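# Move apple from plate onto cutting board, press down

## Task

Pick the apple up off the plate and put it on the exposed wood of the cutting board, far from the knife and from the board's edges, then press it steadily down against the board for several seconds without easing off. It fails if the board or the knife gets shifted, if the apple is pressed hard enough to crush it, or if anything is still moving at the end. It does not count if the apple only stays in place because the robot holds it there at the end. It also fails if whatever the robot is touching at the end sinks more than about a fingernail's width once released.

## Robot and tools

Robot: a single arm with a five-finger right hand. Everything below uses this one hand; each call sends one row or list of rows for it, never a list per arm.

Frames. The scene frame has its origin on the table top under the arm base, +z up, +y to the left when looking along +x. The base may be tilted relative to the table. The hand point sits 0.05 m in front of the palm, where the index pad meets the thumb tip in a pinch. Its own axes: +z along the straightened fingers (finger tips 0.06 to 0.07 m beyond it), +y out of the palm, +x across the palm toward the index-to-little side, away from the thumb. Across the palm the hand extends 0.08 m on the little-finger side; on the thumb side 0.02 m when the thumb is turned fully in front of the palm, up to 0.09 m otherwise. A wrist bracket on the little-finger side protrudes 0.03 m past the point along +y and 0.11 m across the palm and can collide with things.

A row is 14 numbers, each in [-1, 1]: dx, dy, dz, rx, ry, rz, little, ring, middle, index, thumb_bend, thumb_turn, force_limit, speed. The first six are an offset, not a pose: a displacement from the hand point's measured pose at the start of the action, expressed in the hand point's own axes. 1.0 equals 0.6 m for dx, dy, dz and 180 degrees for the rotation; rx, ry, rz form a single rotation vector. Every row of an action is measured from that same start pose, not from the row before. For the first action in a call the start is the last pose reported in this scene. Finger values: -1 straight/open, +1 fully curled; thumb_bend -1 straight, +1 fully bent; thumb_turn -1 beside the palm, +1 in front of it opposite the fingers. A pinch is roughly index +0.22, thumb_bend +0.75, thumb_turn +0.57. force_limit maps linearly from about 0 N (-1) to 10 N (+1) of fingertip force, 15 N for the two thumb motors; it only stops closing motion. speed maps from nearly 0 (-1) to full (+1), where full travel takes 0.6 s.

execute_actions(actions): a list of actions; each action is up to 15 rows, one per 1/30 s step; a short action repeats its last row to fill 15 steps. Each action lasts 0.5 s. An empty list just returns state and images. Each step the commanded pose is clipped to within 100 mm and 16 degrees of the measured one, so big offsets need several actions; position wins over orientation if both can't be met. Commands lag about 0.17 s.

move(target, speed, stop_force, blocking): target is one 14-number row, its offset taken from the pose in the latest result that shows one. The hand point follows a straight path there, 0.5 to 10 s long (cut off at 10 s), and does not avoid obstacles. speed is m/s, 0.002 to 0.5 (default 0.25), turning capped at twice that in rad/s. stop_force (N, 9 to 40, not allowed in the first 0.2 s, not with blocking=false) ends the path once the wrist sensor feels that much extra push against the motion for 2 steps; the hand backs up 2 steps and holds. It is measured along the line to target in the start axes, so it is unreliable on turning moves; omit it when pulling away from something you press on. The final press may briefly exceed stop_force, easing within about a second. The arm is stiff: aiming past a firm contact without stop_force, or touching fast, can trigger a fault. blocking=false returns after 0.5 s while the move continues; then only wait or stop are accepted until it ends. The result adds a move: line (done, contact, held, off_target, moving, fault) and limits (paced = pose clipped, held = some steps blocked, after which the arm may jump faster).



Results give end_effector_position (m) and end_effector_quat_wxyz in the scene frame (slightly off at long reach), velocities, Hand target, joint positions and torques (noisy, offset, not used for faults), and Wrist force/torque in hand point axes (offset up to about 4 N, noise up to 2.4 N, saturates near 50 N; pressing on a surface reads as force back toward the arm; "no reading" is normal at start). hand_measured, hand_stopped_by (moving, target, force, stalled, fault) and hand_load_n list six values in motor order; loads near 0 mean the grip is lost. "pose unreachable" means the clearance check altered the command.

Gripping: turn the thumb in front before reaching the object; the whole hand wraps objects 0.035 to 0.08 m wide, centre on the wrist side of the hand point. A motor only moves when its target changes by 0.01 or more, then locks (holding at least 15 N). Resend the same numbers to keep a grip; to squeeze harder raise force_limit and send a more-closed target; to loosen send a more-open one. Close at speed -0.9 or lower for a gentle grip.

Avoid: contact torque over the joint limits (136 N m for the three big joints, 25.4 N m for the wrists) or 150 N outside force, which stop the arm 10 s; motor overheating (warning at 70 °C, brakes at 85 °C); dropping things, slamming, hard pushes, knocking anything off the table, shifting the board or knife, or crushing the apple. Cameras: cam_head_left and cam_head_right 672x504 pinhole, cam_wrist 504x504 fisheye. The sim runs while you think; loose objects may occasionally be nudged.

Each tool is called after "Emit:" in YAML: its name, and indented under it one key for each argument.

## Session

Emit:
execute_actions:
  actions: []

Scene clock: 0.00 s.
end_effector_position=(+0.1833, -0.0932, +0.1823) hand_measured=(-1.000, -1.000, -1.000, -1.000, -1.000, -1.000) hand_load_n=(+0.0, +0.0, +0.0, +0.0, +0.0, +0.0) hand_stopped_by=(target, target, target, target, target, target) hand_force_limit=0.00 hand_speed=-0.80 end_effector_quat_wxyz=(-0.268, -0.239, +0.913, -0.191) end_effector_velocity=(-0.001, +0.000, +0.000) end_effector_angular_velocity=(+0.000, +0.003, -0.000)
Joint positions: [-0.693 -0.849  2.225  0.282  2.029 -2.753]
Joint velocities: [ 0.    -0.     0.001  0.001  0.002  0.   ]
Joint torques (N m, as the arm reports them, + toward a larger angle): no reading
Wrist force (N, on the end effector, along its own x y z axes, offset not removed): no reading
Wrist torque (N m, same axes, about the end effector's origin, offset not removed): no reading
Hand target: +0.183, -0.093, +0.182; -0.268, -0.239, +0.913, -0.191

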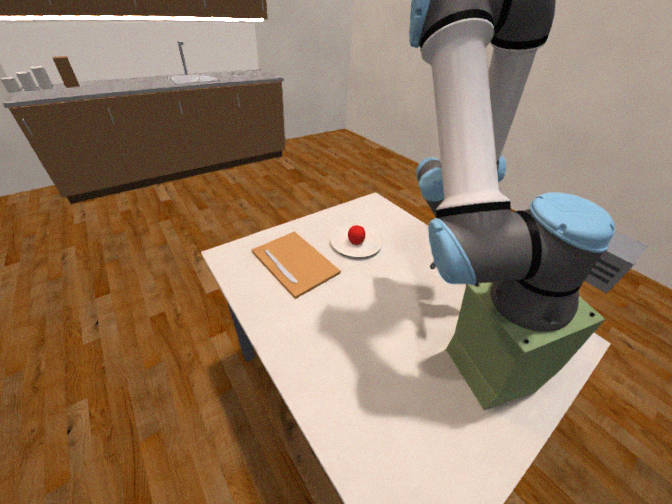

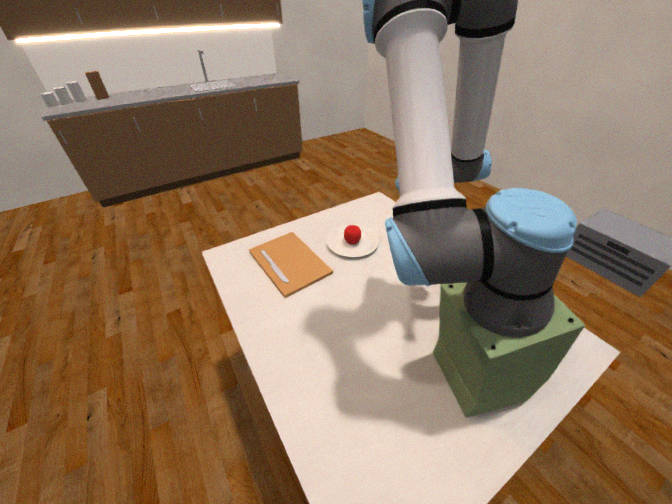

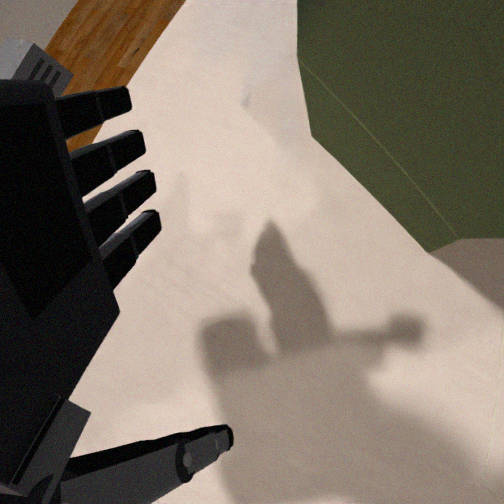

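Emit:
move:
  target: [-0.6045,-0.3470,-0.2827,0.2534,-0.3376,-0.2215,-1,-1,-1,-1,-1,1,0,0.5]
  speed: 0.3

Scene clock: 4.67 s.
end_effector_position=(+0.6319, -0.0604, +0.1502) hand_measured=(-1.000, -1.000, -1.000, -1.000, -1.000, +1.000) hand_load_n=(+0.0, +0.0, +0.0, +0.0, +0.0, +0.0) hand_stopped_by=(target, target, target, target, target, target) hand_force_limit=0.00 hand_speed=0.50 end_effector_quat_wxyz=(-0.270, +0.654, -0.653, +0.271) end_effector_velocity=(+0.002, -0.000, -0.000) end_effector_angular_velocity=(+0.002, -0.002, +0.006)
Joint positions: [-0.504 -0.735  1.638 -0.096  1.079 -3.329]
Joint velocities: [-0.     0.004 -0.007  0.002 -0.006 -0.002]
Joint torques (N m, as the arm reports them, + toward a larger angle): [ -0.95 -33.63 -25.99   2.32  -1.39  -1.5 ]
Wrist force (N, on the end effector, along its own x y z axes, offset not removed): [0.5 0.2 2.1]
Wrist torque (N m, same axes, about the end effector's origin, offset not removed): [0.04 0.01 -0.10]
Hand target: +0.632, -0.060, +0.150; -0.270, +0.654, -0.653, +0.271
Off the commanded pose: 0.001 m, 0 deg.
move: done

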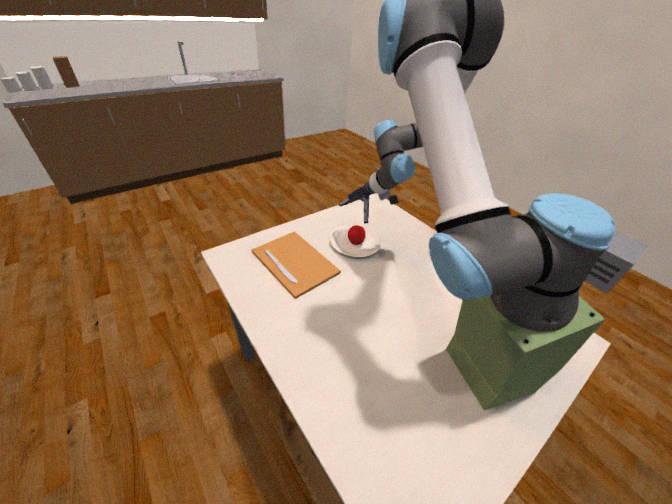

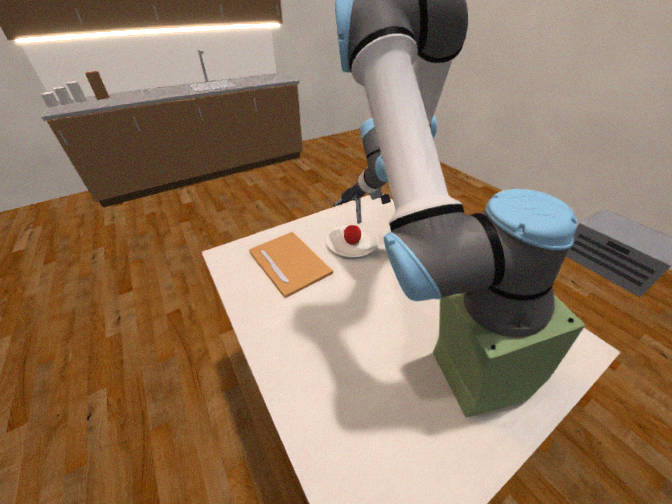

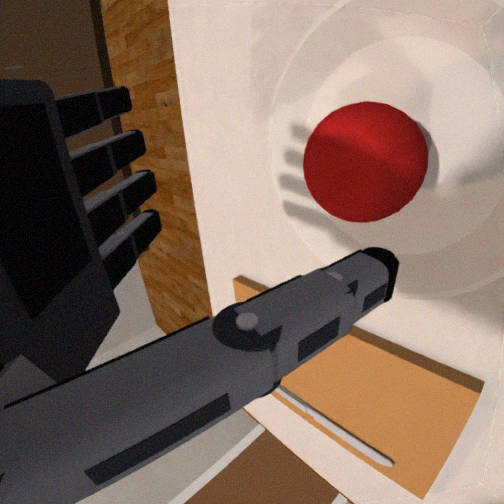

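Emit:
move:
  target: [0,0.1308,0.1308,0,0,0,-1,-1,-1,-1,-1,1,0,0.5]
  speed: 0.08
  stop_force: 9

Emit:
zoom_image:
  camera: "cam_head_left"
  region: [290, 170, 430, 275]

Scene clock: 7.47 s.
end_effector_position=(+0.6317, -0.0605, +0.0396) hand_measured=(-1.000, -1.000, -1.000, -1.000, -1.000, +1.000) hand_load_n=(+0.0, +0.0, +0.0, +0.0, +0.0, +0.0) hand_stopped_by=(target, target, target, target, target, target) hand_force_limit=0.00 hand_speed=0.50 end_effector_quat_wxyz=(-0.270, +0.654, -0.653, +0.271) end_effector_velocity=(+0.000, -0.001, -0.003) end_effector_angular_velocity=(-0.001, +0.000, -0.002)
Joint positions: [-0.455 -0.522  1.58  -0.268  1.114 -3.289]
Joint velocities: [ 0.001  0.006 -0.003 -0.004  0.003  0.001]
Joint torques (N m, as the arm reports them, + toward a larger angle): [ -1.5  -33.48 -23.64  -0.95   1.46   1.34]
Wrist force (N, on the end effector, along its own x y z axes, offset not removed): [-1.3 -1.2 3.2]
Wrist torque (N m, same axes, about the end effector's origin, offset not removed): [-0.22 0.24 -0.30]
Hand target: +0.632, -0.061, +0.039; -0.270, +0.654, -0.653, +0.271
Off the commanded pose: 0.000 m, 0 deg.
move: done

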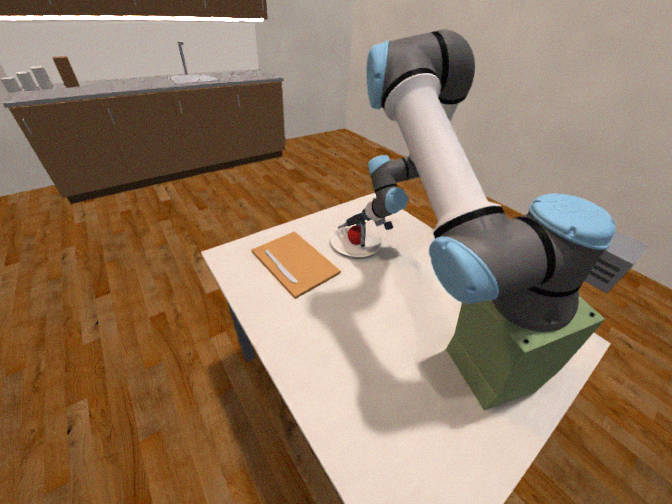

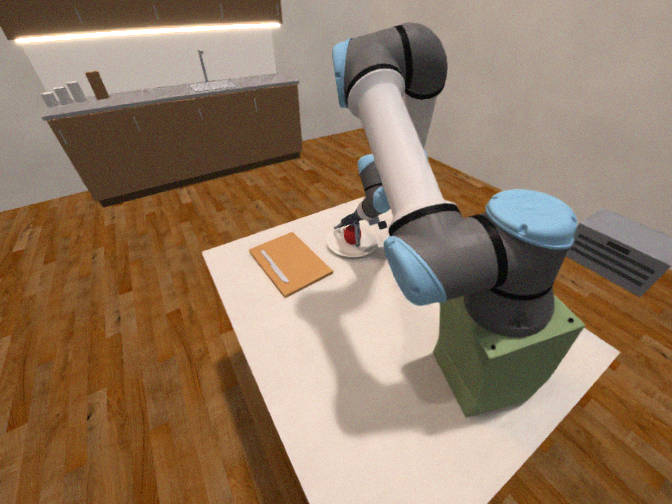

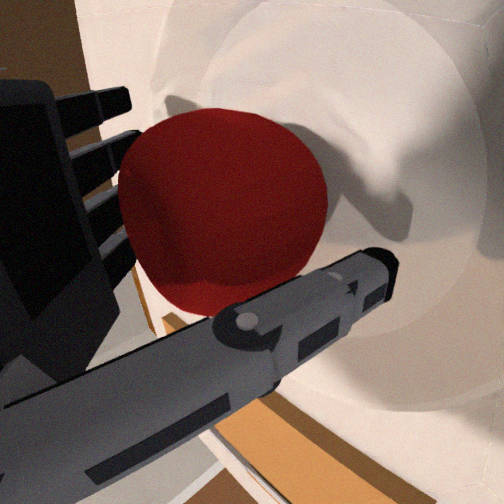

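Region (290, 170, 430, 275) of cam_head_left's 672x504 image, scaled by 3.600, with more detail than that image has; it fills the top 378 rows of this view, and the rest is white.

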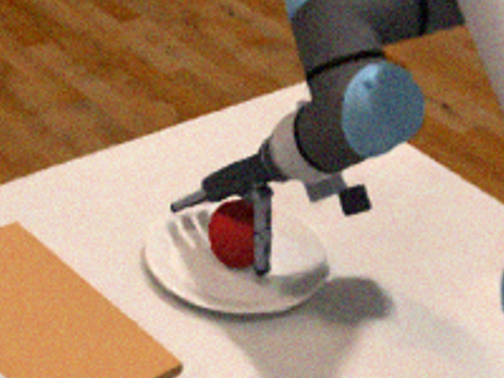

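Emit:
execute_actions:
  actions:
    - [[0,0,0,0,0,0,1,1,1,1,1,1,0.2,-0.6]]
    - [[0,0,0,0,0,0,1,1,1,1,1,1,0.2,-0.6]]
    - [[0,0,0,0,0,0,1,1,1,1,1,1,0.2,-0.6]]
    - [[0,0,0,0,0,0,1,1,1,1,1,1,0.2,-0.6]]

Emit:
zoom_image:
  camera: "cam_head_left"
  region: [230, 190, 400, 317]

Scene clock: 9.80 s.
end_effector_position=(+0.6317, -0.0606, +0.0396) hand_measured=(+0.218, -0.204, -0.270, -0.160, -0.528, +1.000) hand_load_n=(+7.0, +3.0, +0.5, +7.0, +14.0, +6.5) hand_stopped_by=(force, force, force, force, force, target) hand_force_limit=0.20 hand_speed=-0.60 end_effector_quat_wxyz=(-0.270, +0.654, -0.653, +0.271) end_effector_velocity=(+0.001, -0.000, +0.001) end_effector_angular_velocity=(+0.000, -0.002, -0.000)
Joint positions: [-0.455 -0.522  1.58  -0.268  1.114 -3.289]
Joint velocities: [-0.001 -0.001 -0.001  0.    -0.001  0.001]
Joint torques (N m, as the arm reports them, + toward a larger angle): [-17.81 -48.11  -2.11   2.09  -1.13  -0.66]
Wrist force (N, on the end effector, along its own x y z axes, offset not removed): [-0.2 0.9 4.7]
Wrist torque (N m, same axes, about the end effector's origin, offset not removed): [-0.07 -0.01 -0.07]
Hand target: +0.632, -0.061, +0.040; -0.270, +0.654, -0.653, +0.271
Off the commanded pose: 0.000 m, 0 deg.

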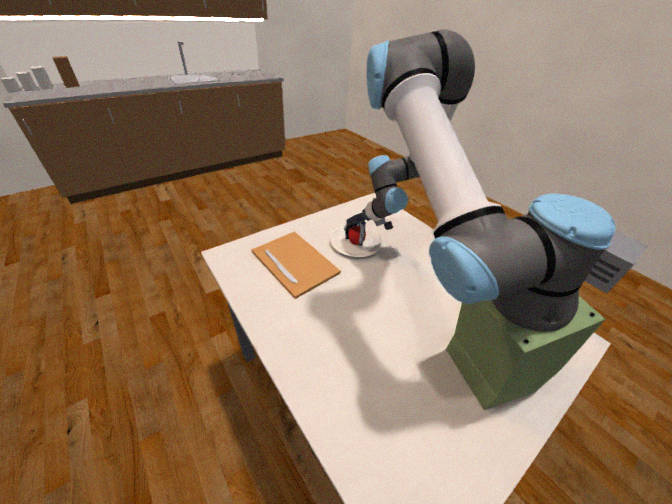

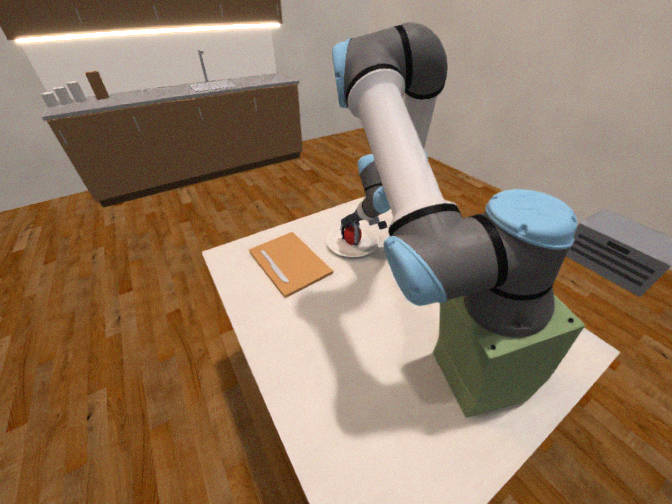

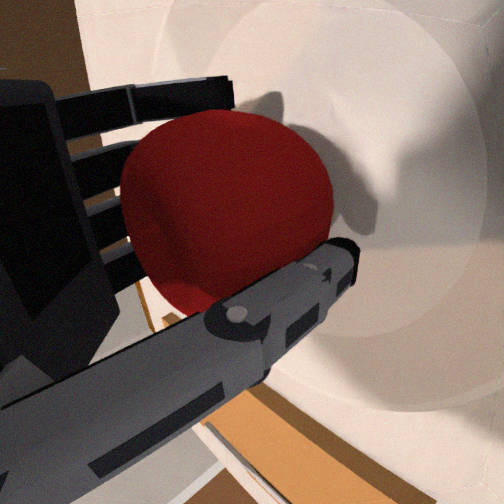

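Region (230, 190, 400, 317) of cam_head_left's 672x504 image, scaled by 2.965, with more detail than that image has; it fills the top 377 rows of this view, and the rest is white.

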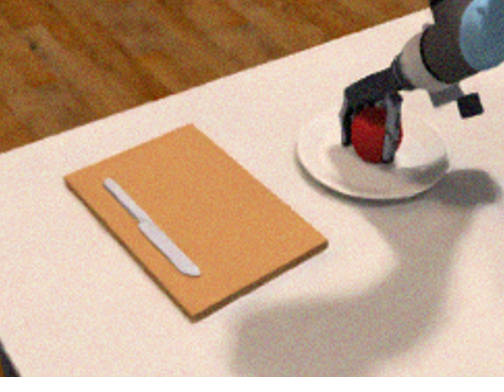

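Emit:
move:
  target: [0,-0.065,-0.065,0,0,0,1,1,1,1,1,1,0.2,-0.6]
  speed: 0.15

Emit:
move:
  target: [-0.4177,-0.0098,0.0451,0,0,0,1,1,1,1,1,1,0.2,-0.6]
  speed: 0.25

Emit:
zoom_image:
  camera: "cam_head_left"
  region: [230, 190, 400, 317]

Scene clock: 12.03 s.
end_effector_position=(+0.6318, -0.0605, +0.0944) hand_measured=(+0.218, -0.204, -0.270, -0.160, -0.528, +1.000) hand_load_n=(+7.0, +3.0, +0.5, +7.0, +14.0, +6.5) hand_stopped_by=(force, force, force, force, force, target) hand_force_limit=0.20 hand_speed=-0.60 end_effector_quat_wxyz=(-0.270, +0.654, -0.653, +0.271) end_effector_velocity=(-0.000, +0.000, +0.002) end_effector_angular_velocity=(-0.000, +0.000, +0.001)
Joint positions: [-0.479 -0.63   1.618 -0.189  1.097 -3.308]
Joint velocities: [-0.001 -0.005  0.002  0.003 -0.001 -0.002]
Joint torques (N m, as the arm reports them, + toward a larger angle): [-18.62 -49.99   1.29   2.2   -1.58  -1.1 ]
Wrist force (N, on the end effector, along its own x y z axes, offset not removed): [-1.5 1.3 2.5]
Wrist torque (N m, same axes, about the end effector's origin, offset not removed): [0.03 0.26 -0.20]
Hand target: +0.632, -0.060, +0.095; -0.270, +0.654, -0.653, +0.271
Off the commanded pose: 0.000 m, 0 deg.
move: done

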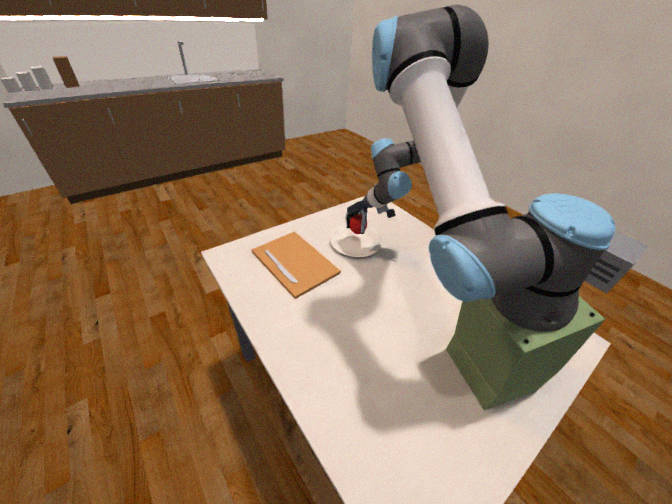

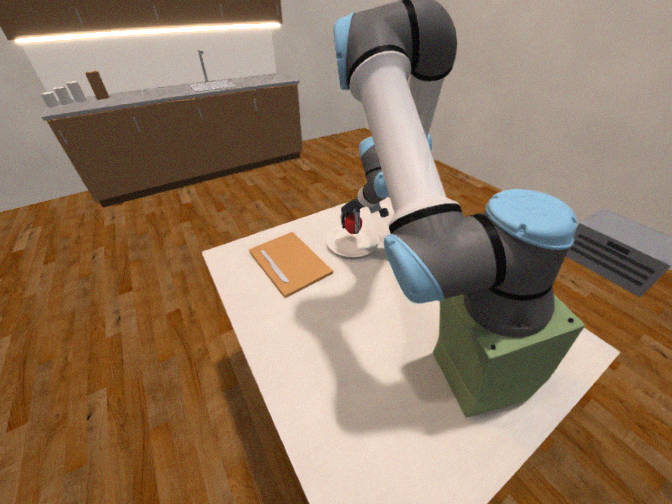

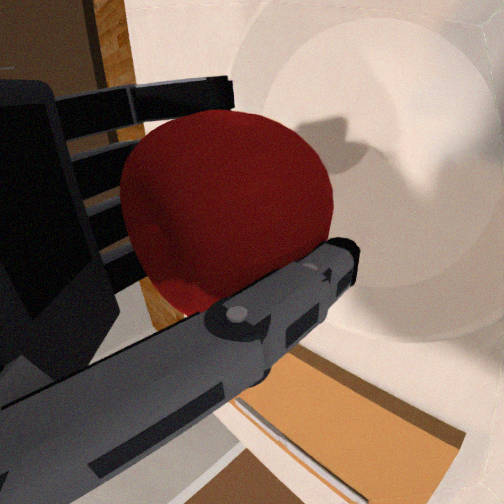

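Scene clock: 13.73 s.
end_effector_position=(+0.6553, +0.1898, +0.0790) hand_measured=(+0.218, -0.204, -0.270, -0.160, -0.528, +1.000) hand_load_n=(+7.0, +3.0, +0.5, +7.0, +14.0, +6.5) hand_stopped_by=(force, force, force, force, force, target) hand_force_limit=0.20 hand_speed=-0.60 end_effector_quat_wxyz=(-0.270, +0.654, -0.653, +0.271) end_effector_velocity=(+0.000, +0.002, -0.000) end_effector_angular_velocity=(+0.001, +0.001, -0.001)
Joint positions: [ 0.013 -0.673  1.527 -0.159  1.461 -2.96 ]
Joint velocities: [ 0.004  0.001 -0.003  0.003  0.003  0.004]
Joint torques (N m, as the arm reports them, + toward a larger angle): [ -0.09 -35.26 -27.38   2.27   2.07   1.69]
Wrist force (N, on the end effector, along its own x y z axes, offset not removed): [-0.7 1.4 2.1]
Wrist torque (N m, same axes, about the end effector's origin, offset not removed): [0.09 0.13 -0.16]
Hand target: +0.655, +0.190, +0.079; -0.270, +0.654, -0.653, +0.271
Off the commanded pose: 0.000 m, 0 deg.
move: done

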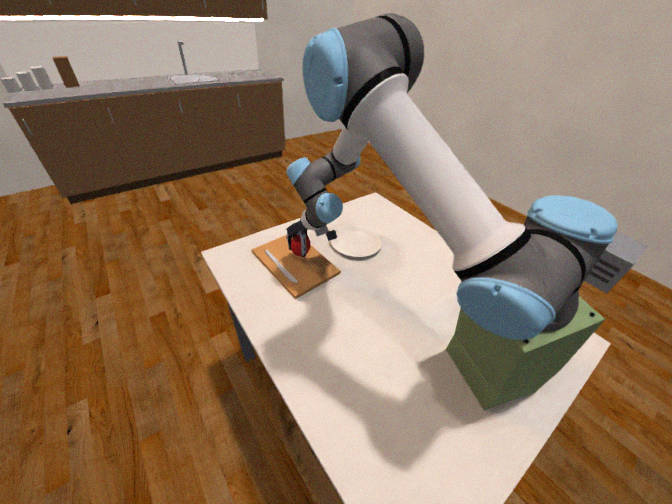

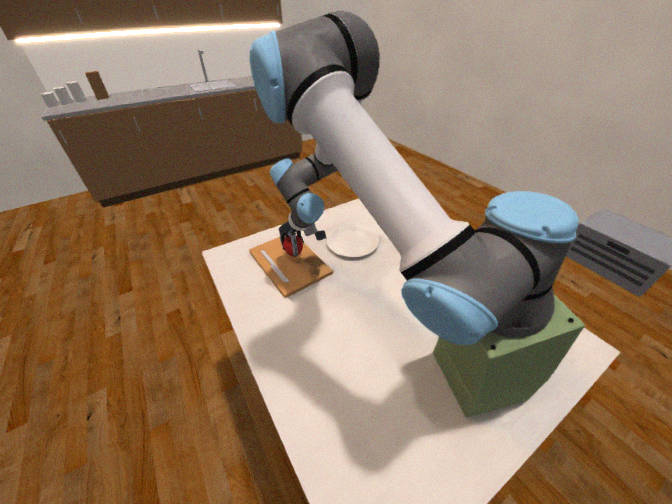

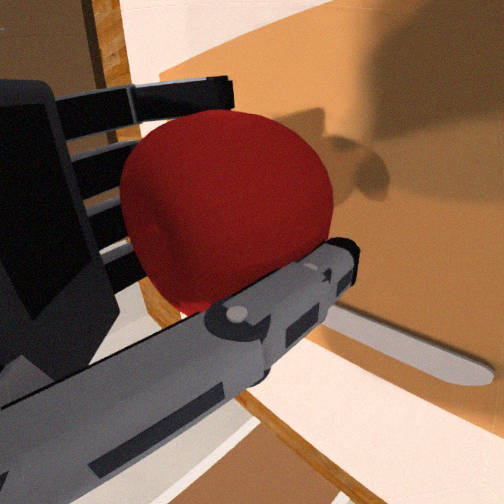

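Region (230, 190, 400, 317) of cam_head_left's 672x504 image, scaled by 2.965, with more detail than that image has; it fills the top 377 rows of this view, and the rest is white.

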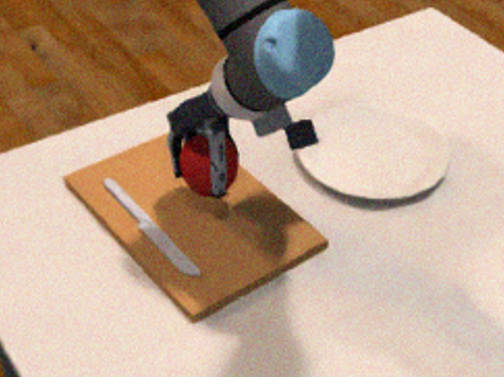

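Emit:
move:
  target: [0,0.0318,0.0318,0,0,0,1,1,1,1,1,1,0.2,-0.6]
  speed: 0.06
  stop_force: 9

Emit:
move:
  target: [0,0.025,0.025,0,0,0,1,1,1,1,1,1,0.2,-0.6]
  speed: 0.006
  stop_force: 14

Emit:
wait:
  seconds: 1

Scene clock: 15.63 s.
end_effector_position=(+0.6552, +0.1897, +0.0523) hand_measured=(+0.218, -0.204, -0.270, -0.160, -0.528, +1.000) hand_load_n=(+7.0, +3.0, +0.5, +7.0, +14.0, +6.5) hand_stopped_by=(force, force, force, force, force, target) hand_force_limit=0.20 hand_speed=-0.60 end_effector_quat_wxyz=(-0.270, +0.654, -0.653, +0.270) end_effector_velocity=(-0.000, -0.000, -0.003) end_effector_angular_velocity=(-0.002, +0.001, +0.000)
Joint positions: [ 0.024 -0.62   1.508 -0.192  1.469 -2.954]
Joint velocities: [ 0.002  0.007 -0.003 -0.002  0.002 -0.   ]
Joint torques (N m, as the arm reports them, + toward a larger angle): [ -2.33 -36.22 -24.11  -0.75   1.78   1.58]
Wrist force (N, on the end effector, along its own x y z axes, offset not removed): [-0.6 2.2 1.7]
Wrist torque (N m, same axes, about the end effector's origin, offset not removed): [0.33 0.15 -0.05]
Hand target: +0.655, +0.190, +0.052; -0.270, +0.654, -0.653, +0.270
Off the commanded pose: 0.000 m, 0 deg.
move: done

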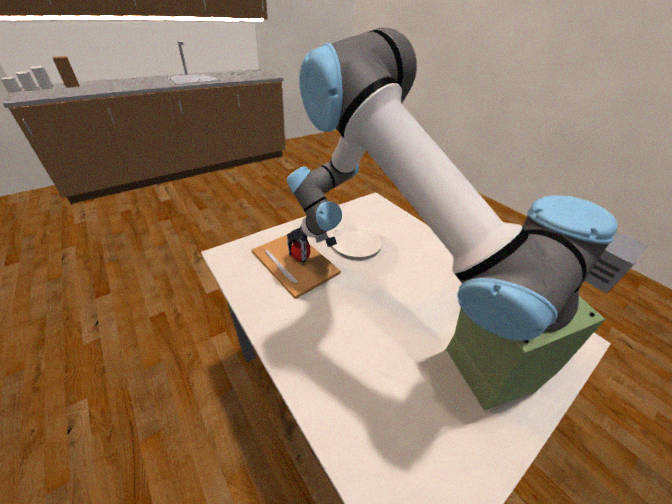

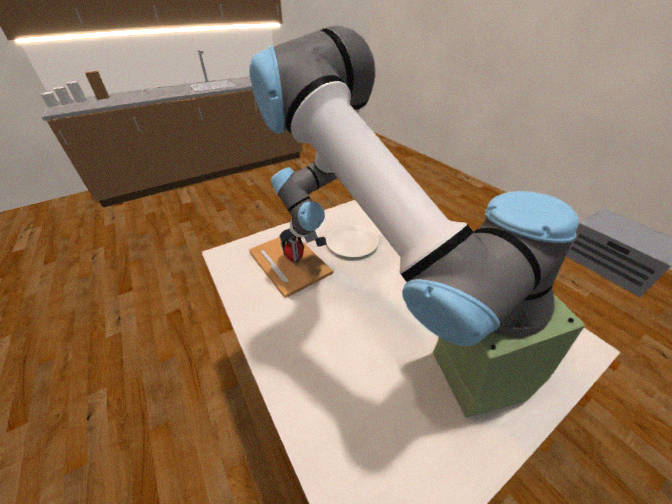

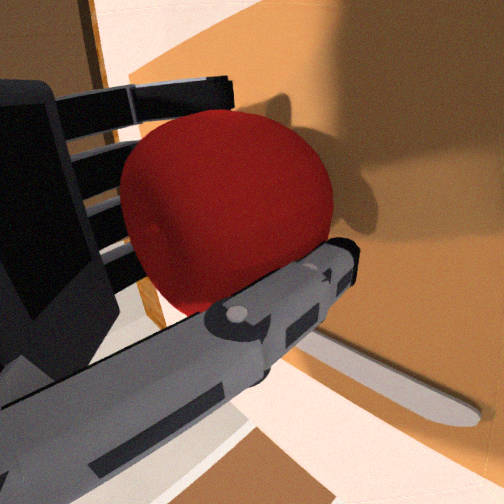

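Scene clock: 17.07 s.
end_effector_position=(+0.6554, +0.1898, +0.0461) hand_measured=(+0.218, -0.204, -0.270, -0.160, -0.528, +1.000) hand_load_n=(+5.5, +2.0, +0.0, +4.0, +14.0, +5.0) hand_stopped_by=(force, force, force, force, force, target) hand_force_limit=0.20 hand_speed=-0.60 end_effector_quat_wxyz=(-0.270, +0.654, -0.653, +0.271) end_effector_velocity=(+0.001, +0.000, +0.002) end_effector_angular_velocity=(-0.001, -0.000, -0.001)
Joint positions: [ 0.026 -0.608  1.502 -0.2    1.471 -2.952]
Joint velocities: [ 0.    -0.003 -0.002  0.005  0.001 -0.   ]
Joint torques (N m, as the arm reports them, + toward a larger angle): [-13.96 -42.28   0.21   0.93   0.24   0.08]
Wrist force (N, on the end effector, along its own x y z axes, offset not removed): [0.5 -10.3 -17.1]
Wrist torque (N m, same axes, about the end effector's origin, offset not removed): [-0.47 0.65 -0.48]
Hand target: +0.655, +0.190, +0.046; -0.270, +0.654, -0.653, +0.271
Off the commanded pose: 0.015 m, 0 deg.
move: contact

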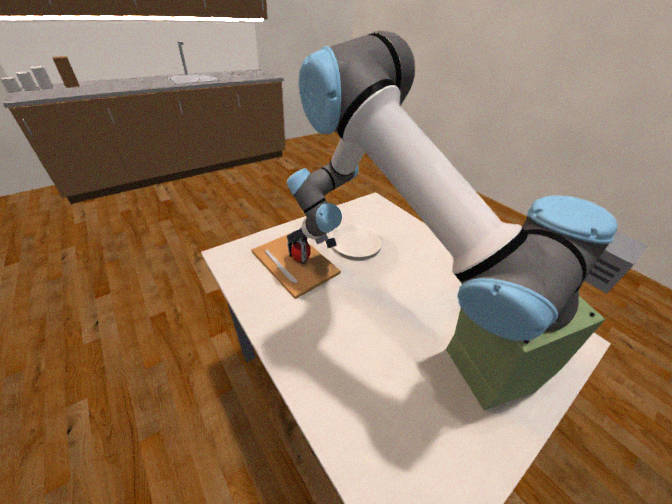

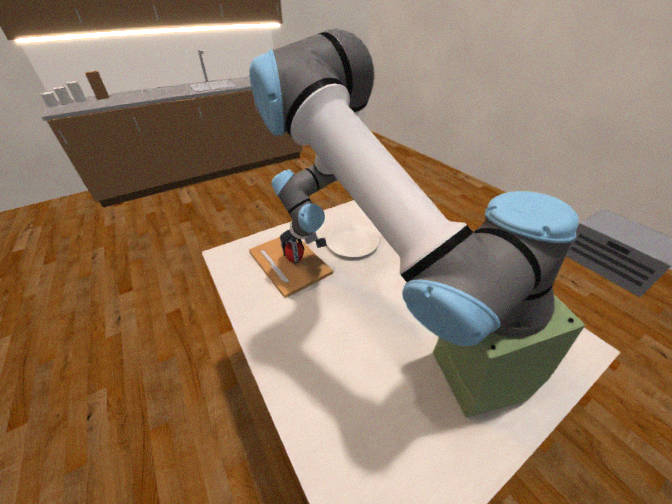

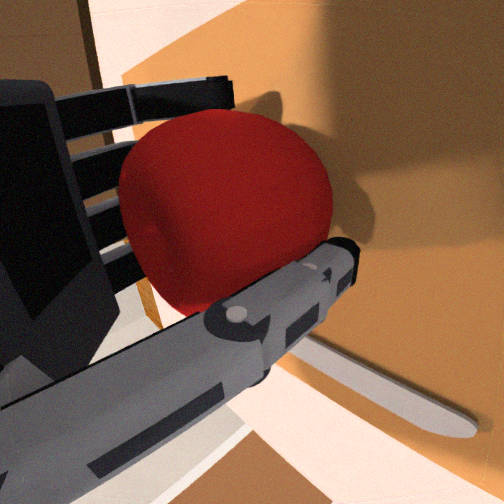

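Scene clock: 18.07 s.
end_effector_position=(+0.6553, +0.1897, +0.0464) hand_measured=(+0.218, -0.204, -0.270, -0.160, -0.528, +1.000) hand_load_n=(+6.5, +2.5, +0.0, +5.5, +13.5, +6.0) hand_stopped_by=(force, force, force, force, force, target) hand_force_limit=0.20 hand_speed=-0.60 end_effector_quat_wxyz=(-0.270, +0.654, -0.653, +0.271) end_effector_velocity=(+0.001, -0.001, -0.000) end_effector_angular_velocity=(-0.002, -0.001, -0.002)
Joint positions: [ 0.026 -0.609  1.503 -0.199  1.471 -2.952]
Joint velocities: [-0.     0.001 -0.001 -0.001  0.002 -0.   ]
Joint torques (N m, as the arm reports them, + toward a larger angle): [-16.69 -45.93   2.22   1.99  -1.38  -1.35]
Wrist force (N, on the end effector, along its own x y z axes, offset not removed): [-0.4 -4.3 -7.7]
Wrist torque (N m, same axes, about the end effector's origin, offset not removed): [-0.02 0.40 -0.37]
Hand target: +0.655, +0.190, +0.046; -0.270, +0.654, -0.653, +0.271
Off the commanded pose: 0.015 m, 0 deg.
wait: 1.00 s; at rest by 0.17 s

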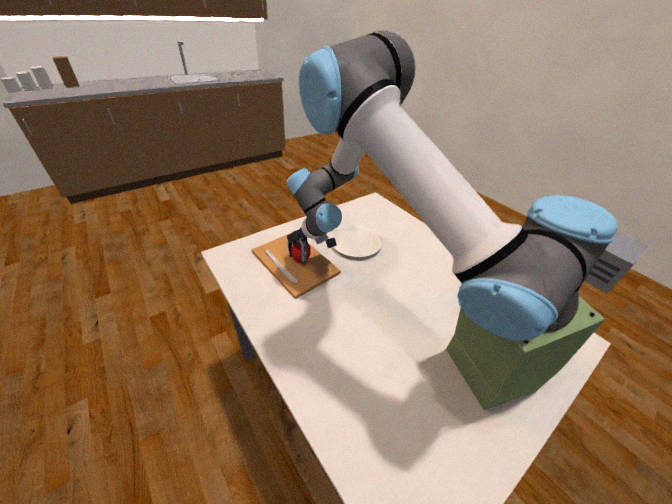

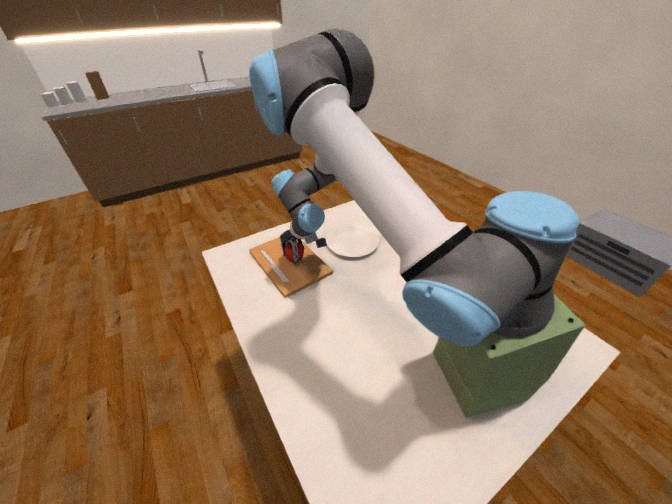

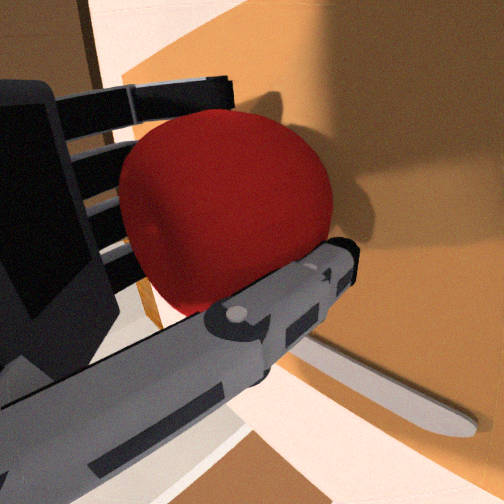

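About 11 N now; add a little more press.

Emit:
execute_actions:
  actions:
    - [[0,0.0003,0.0003,0,0,0,1,1,1,1,1,1,0.2,-0.6]]

Emit:
wait:
  seconds: 1.5

Scene clock: 18.80 s.
end_effector_position=(+0.6552, +0.1896, +0.0462) hand_measured=(+0.218, -0.204, -0.270, -0.160, -0.528, +1.000) hand_load_n=(+6.0, +2.5, +0.0, +5.0, +13.5, +5.5) hand_stopped_by=(force, force, force, force, force, target) hand_force_limit=0.20 hand_speed=-0.60 end_effector_quat_wxyz=(-0.270, +0.654, -0.653, +0.271) end_effector_velocity=(-0.001, -0.000, -0.000) end_effector_angular_velocity=(-0.001, +0.001, -0.000)
Joint positions: [ 0.026 -0.608  1.503 -0.199  1.471 -2.952]
Joint velocities: [-0.    -0.001  0.002  0.     0.    -0.001]
Joint torques (N m, as the arm reports them, + toward a larger angle): [  2.45 -28.08 -21.02  -1.09  -0.07   0.81]
Wrist force (N, on the end effector, along its own x y z axes, offset not removed): [2.3 -8.9 -12.7]
Wrist torque (N m, same axes, about the end effector's origin, offset not removed): [-0.09 0.09 -0.22]
Hand target: +0.655, +0.190, +0.046; -0.270, +0.654, -0.653, +0.271
Off the commanded pose: 0.000 m, 0 deg.

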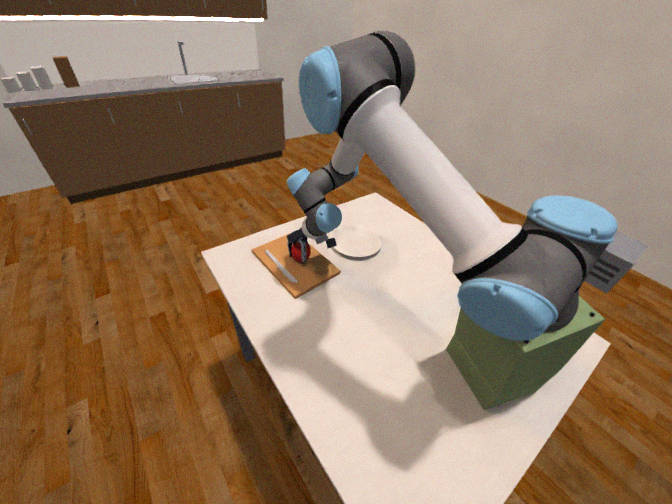

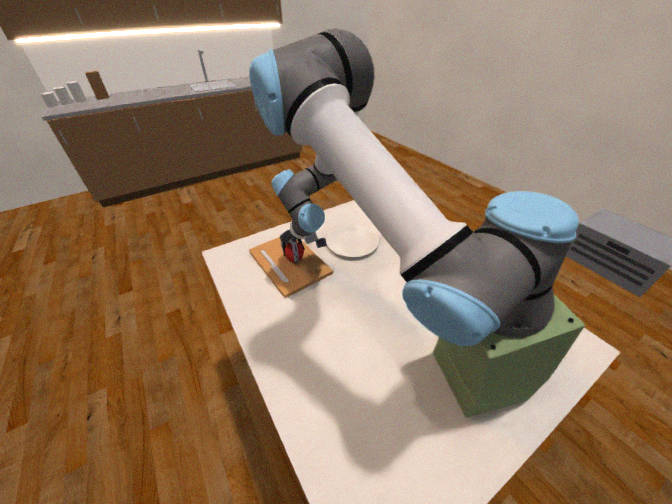

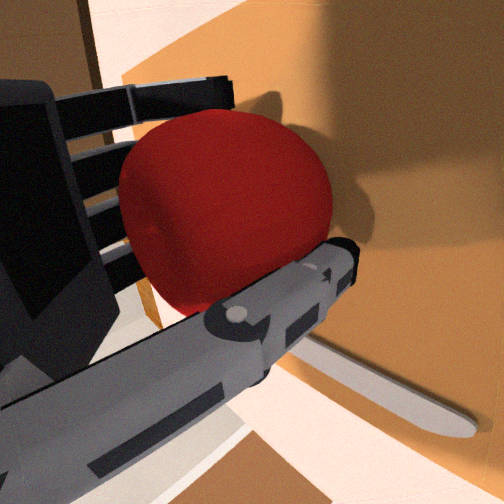

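Scene clock: 20.30 s.
end_effector_position=(+0.6553, +0.1897, +0.0461) hand_measured=(+0.218, -0.204, -0.270, -0.160, -0.528, +1.000) hand_load_n=(+6.0, +2.0, +0.0, +5.0, +13.5, +5.5) hand_stopped_by=(force, force, force, force, force, target) hand_force_limit=0.20 hand_speed=-0.60 end_effector_quat_wxyz=(-0.270, +0.654, -0.653, +0.271) end_effector_velocity=(-0.001, -0.000, -0.001) end_effector_angular_velocity=(+0.000, +0.003, -0.000)
Joint positions: [ 0.026 -0.608  1.503 -0.199  1.471 -2.952]
Joint velocities: [-0.     0.002  0.     0.001 -0.001 -0.   ]
Joint torques (N m, as the arm reports them, + toward a larger angle): [  2.9  -27.47 -22.76  -1.3    1.48   1.34]
Wrist force (N, on the end effector, along its own x y z axes, offset not removed): [0.6 -9.9 -12.5]
Wrist torque (N m, same axes, about the end effector's origin, offset not removed): [-0.32 0.39 -0.41]
Hand target: +0.655, +0.190, +0.046; -0.270, +0.654, -0.653, +0.271
Off the commanded pose: 0.000 m, 0 deg.
wait: 1.50 s; at rest by 0.17 s

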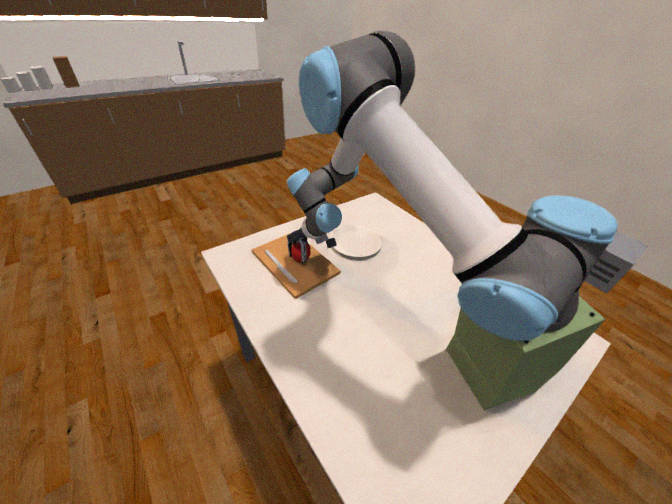

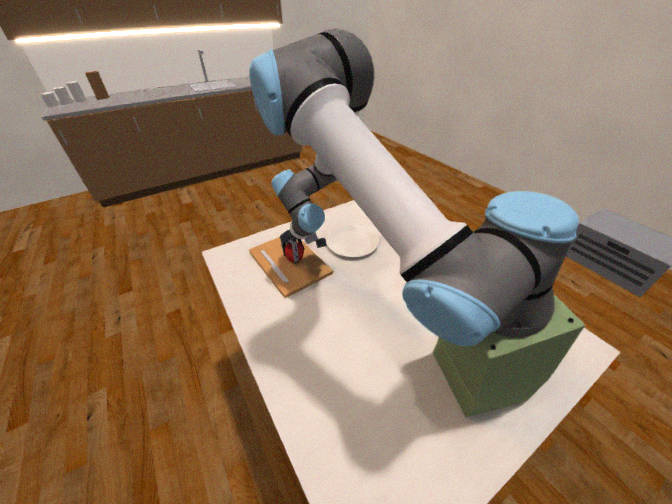

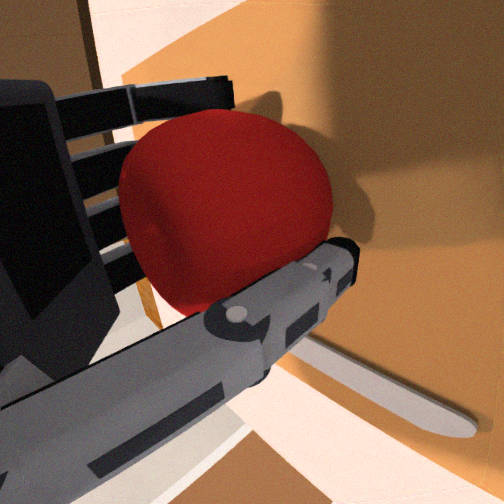

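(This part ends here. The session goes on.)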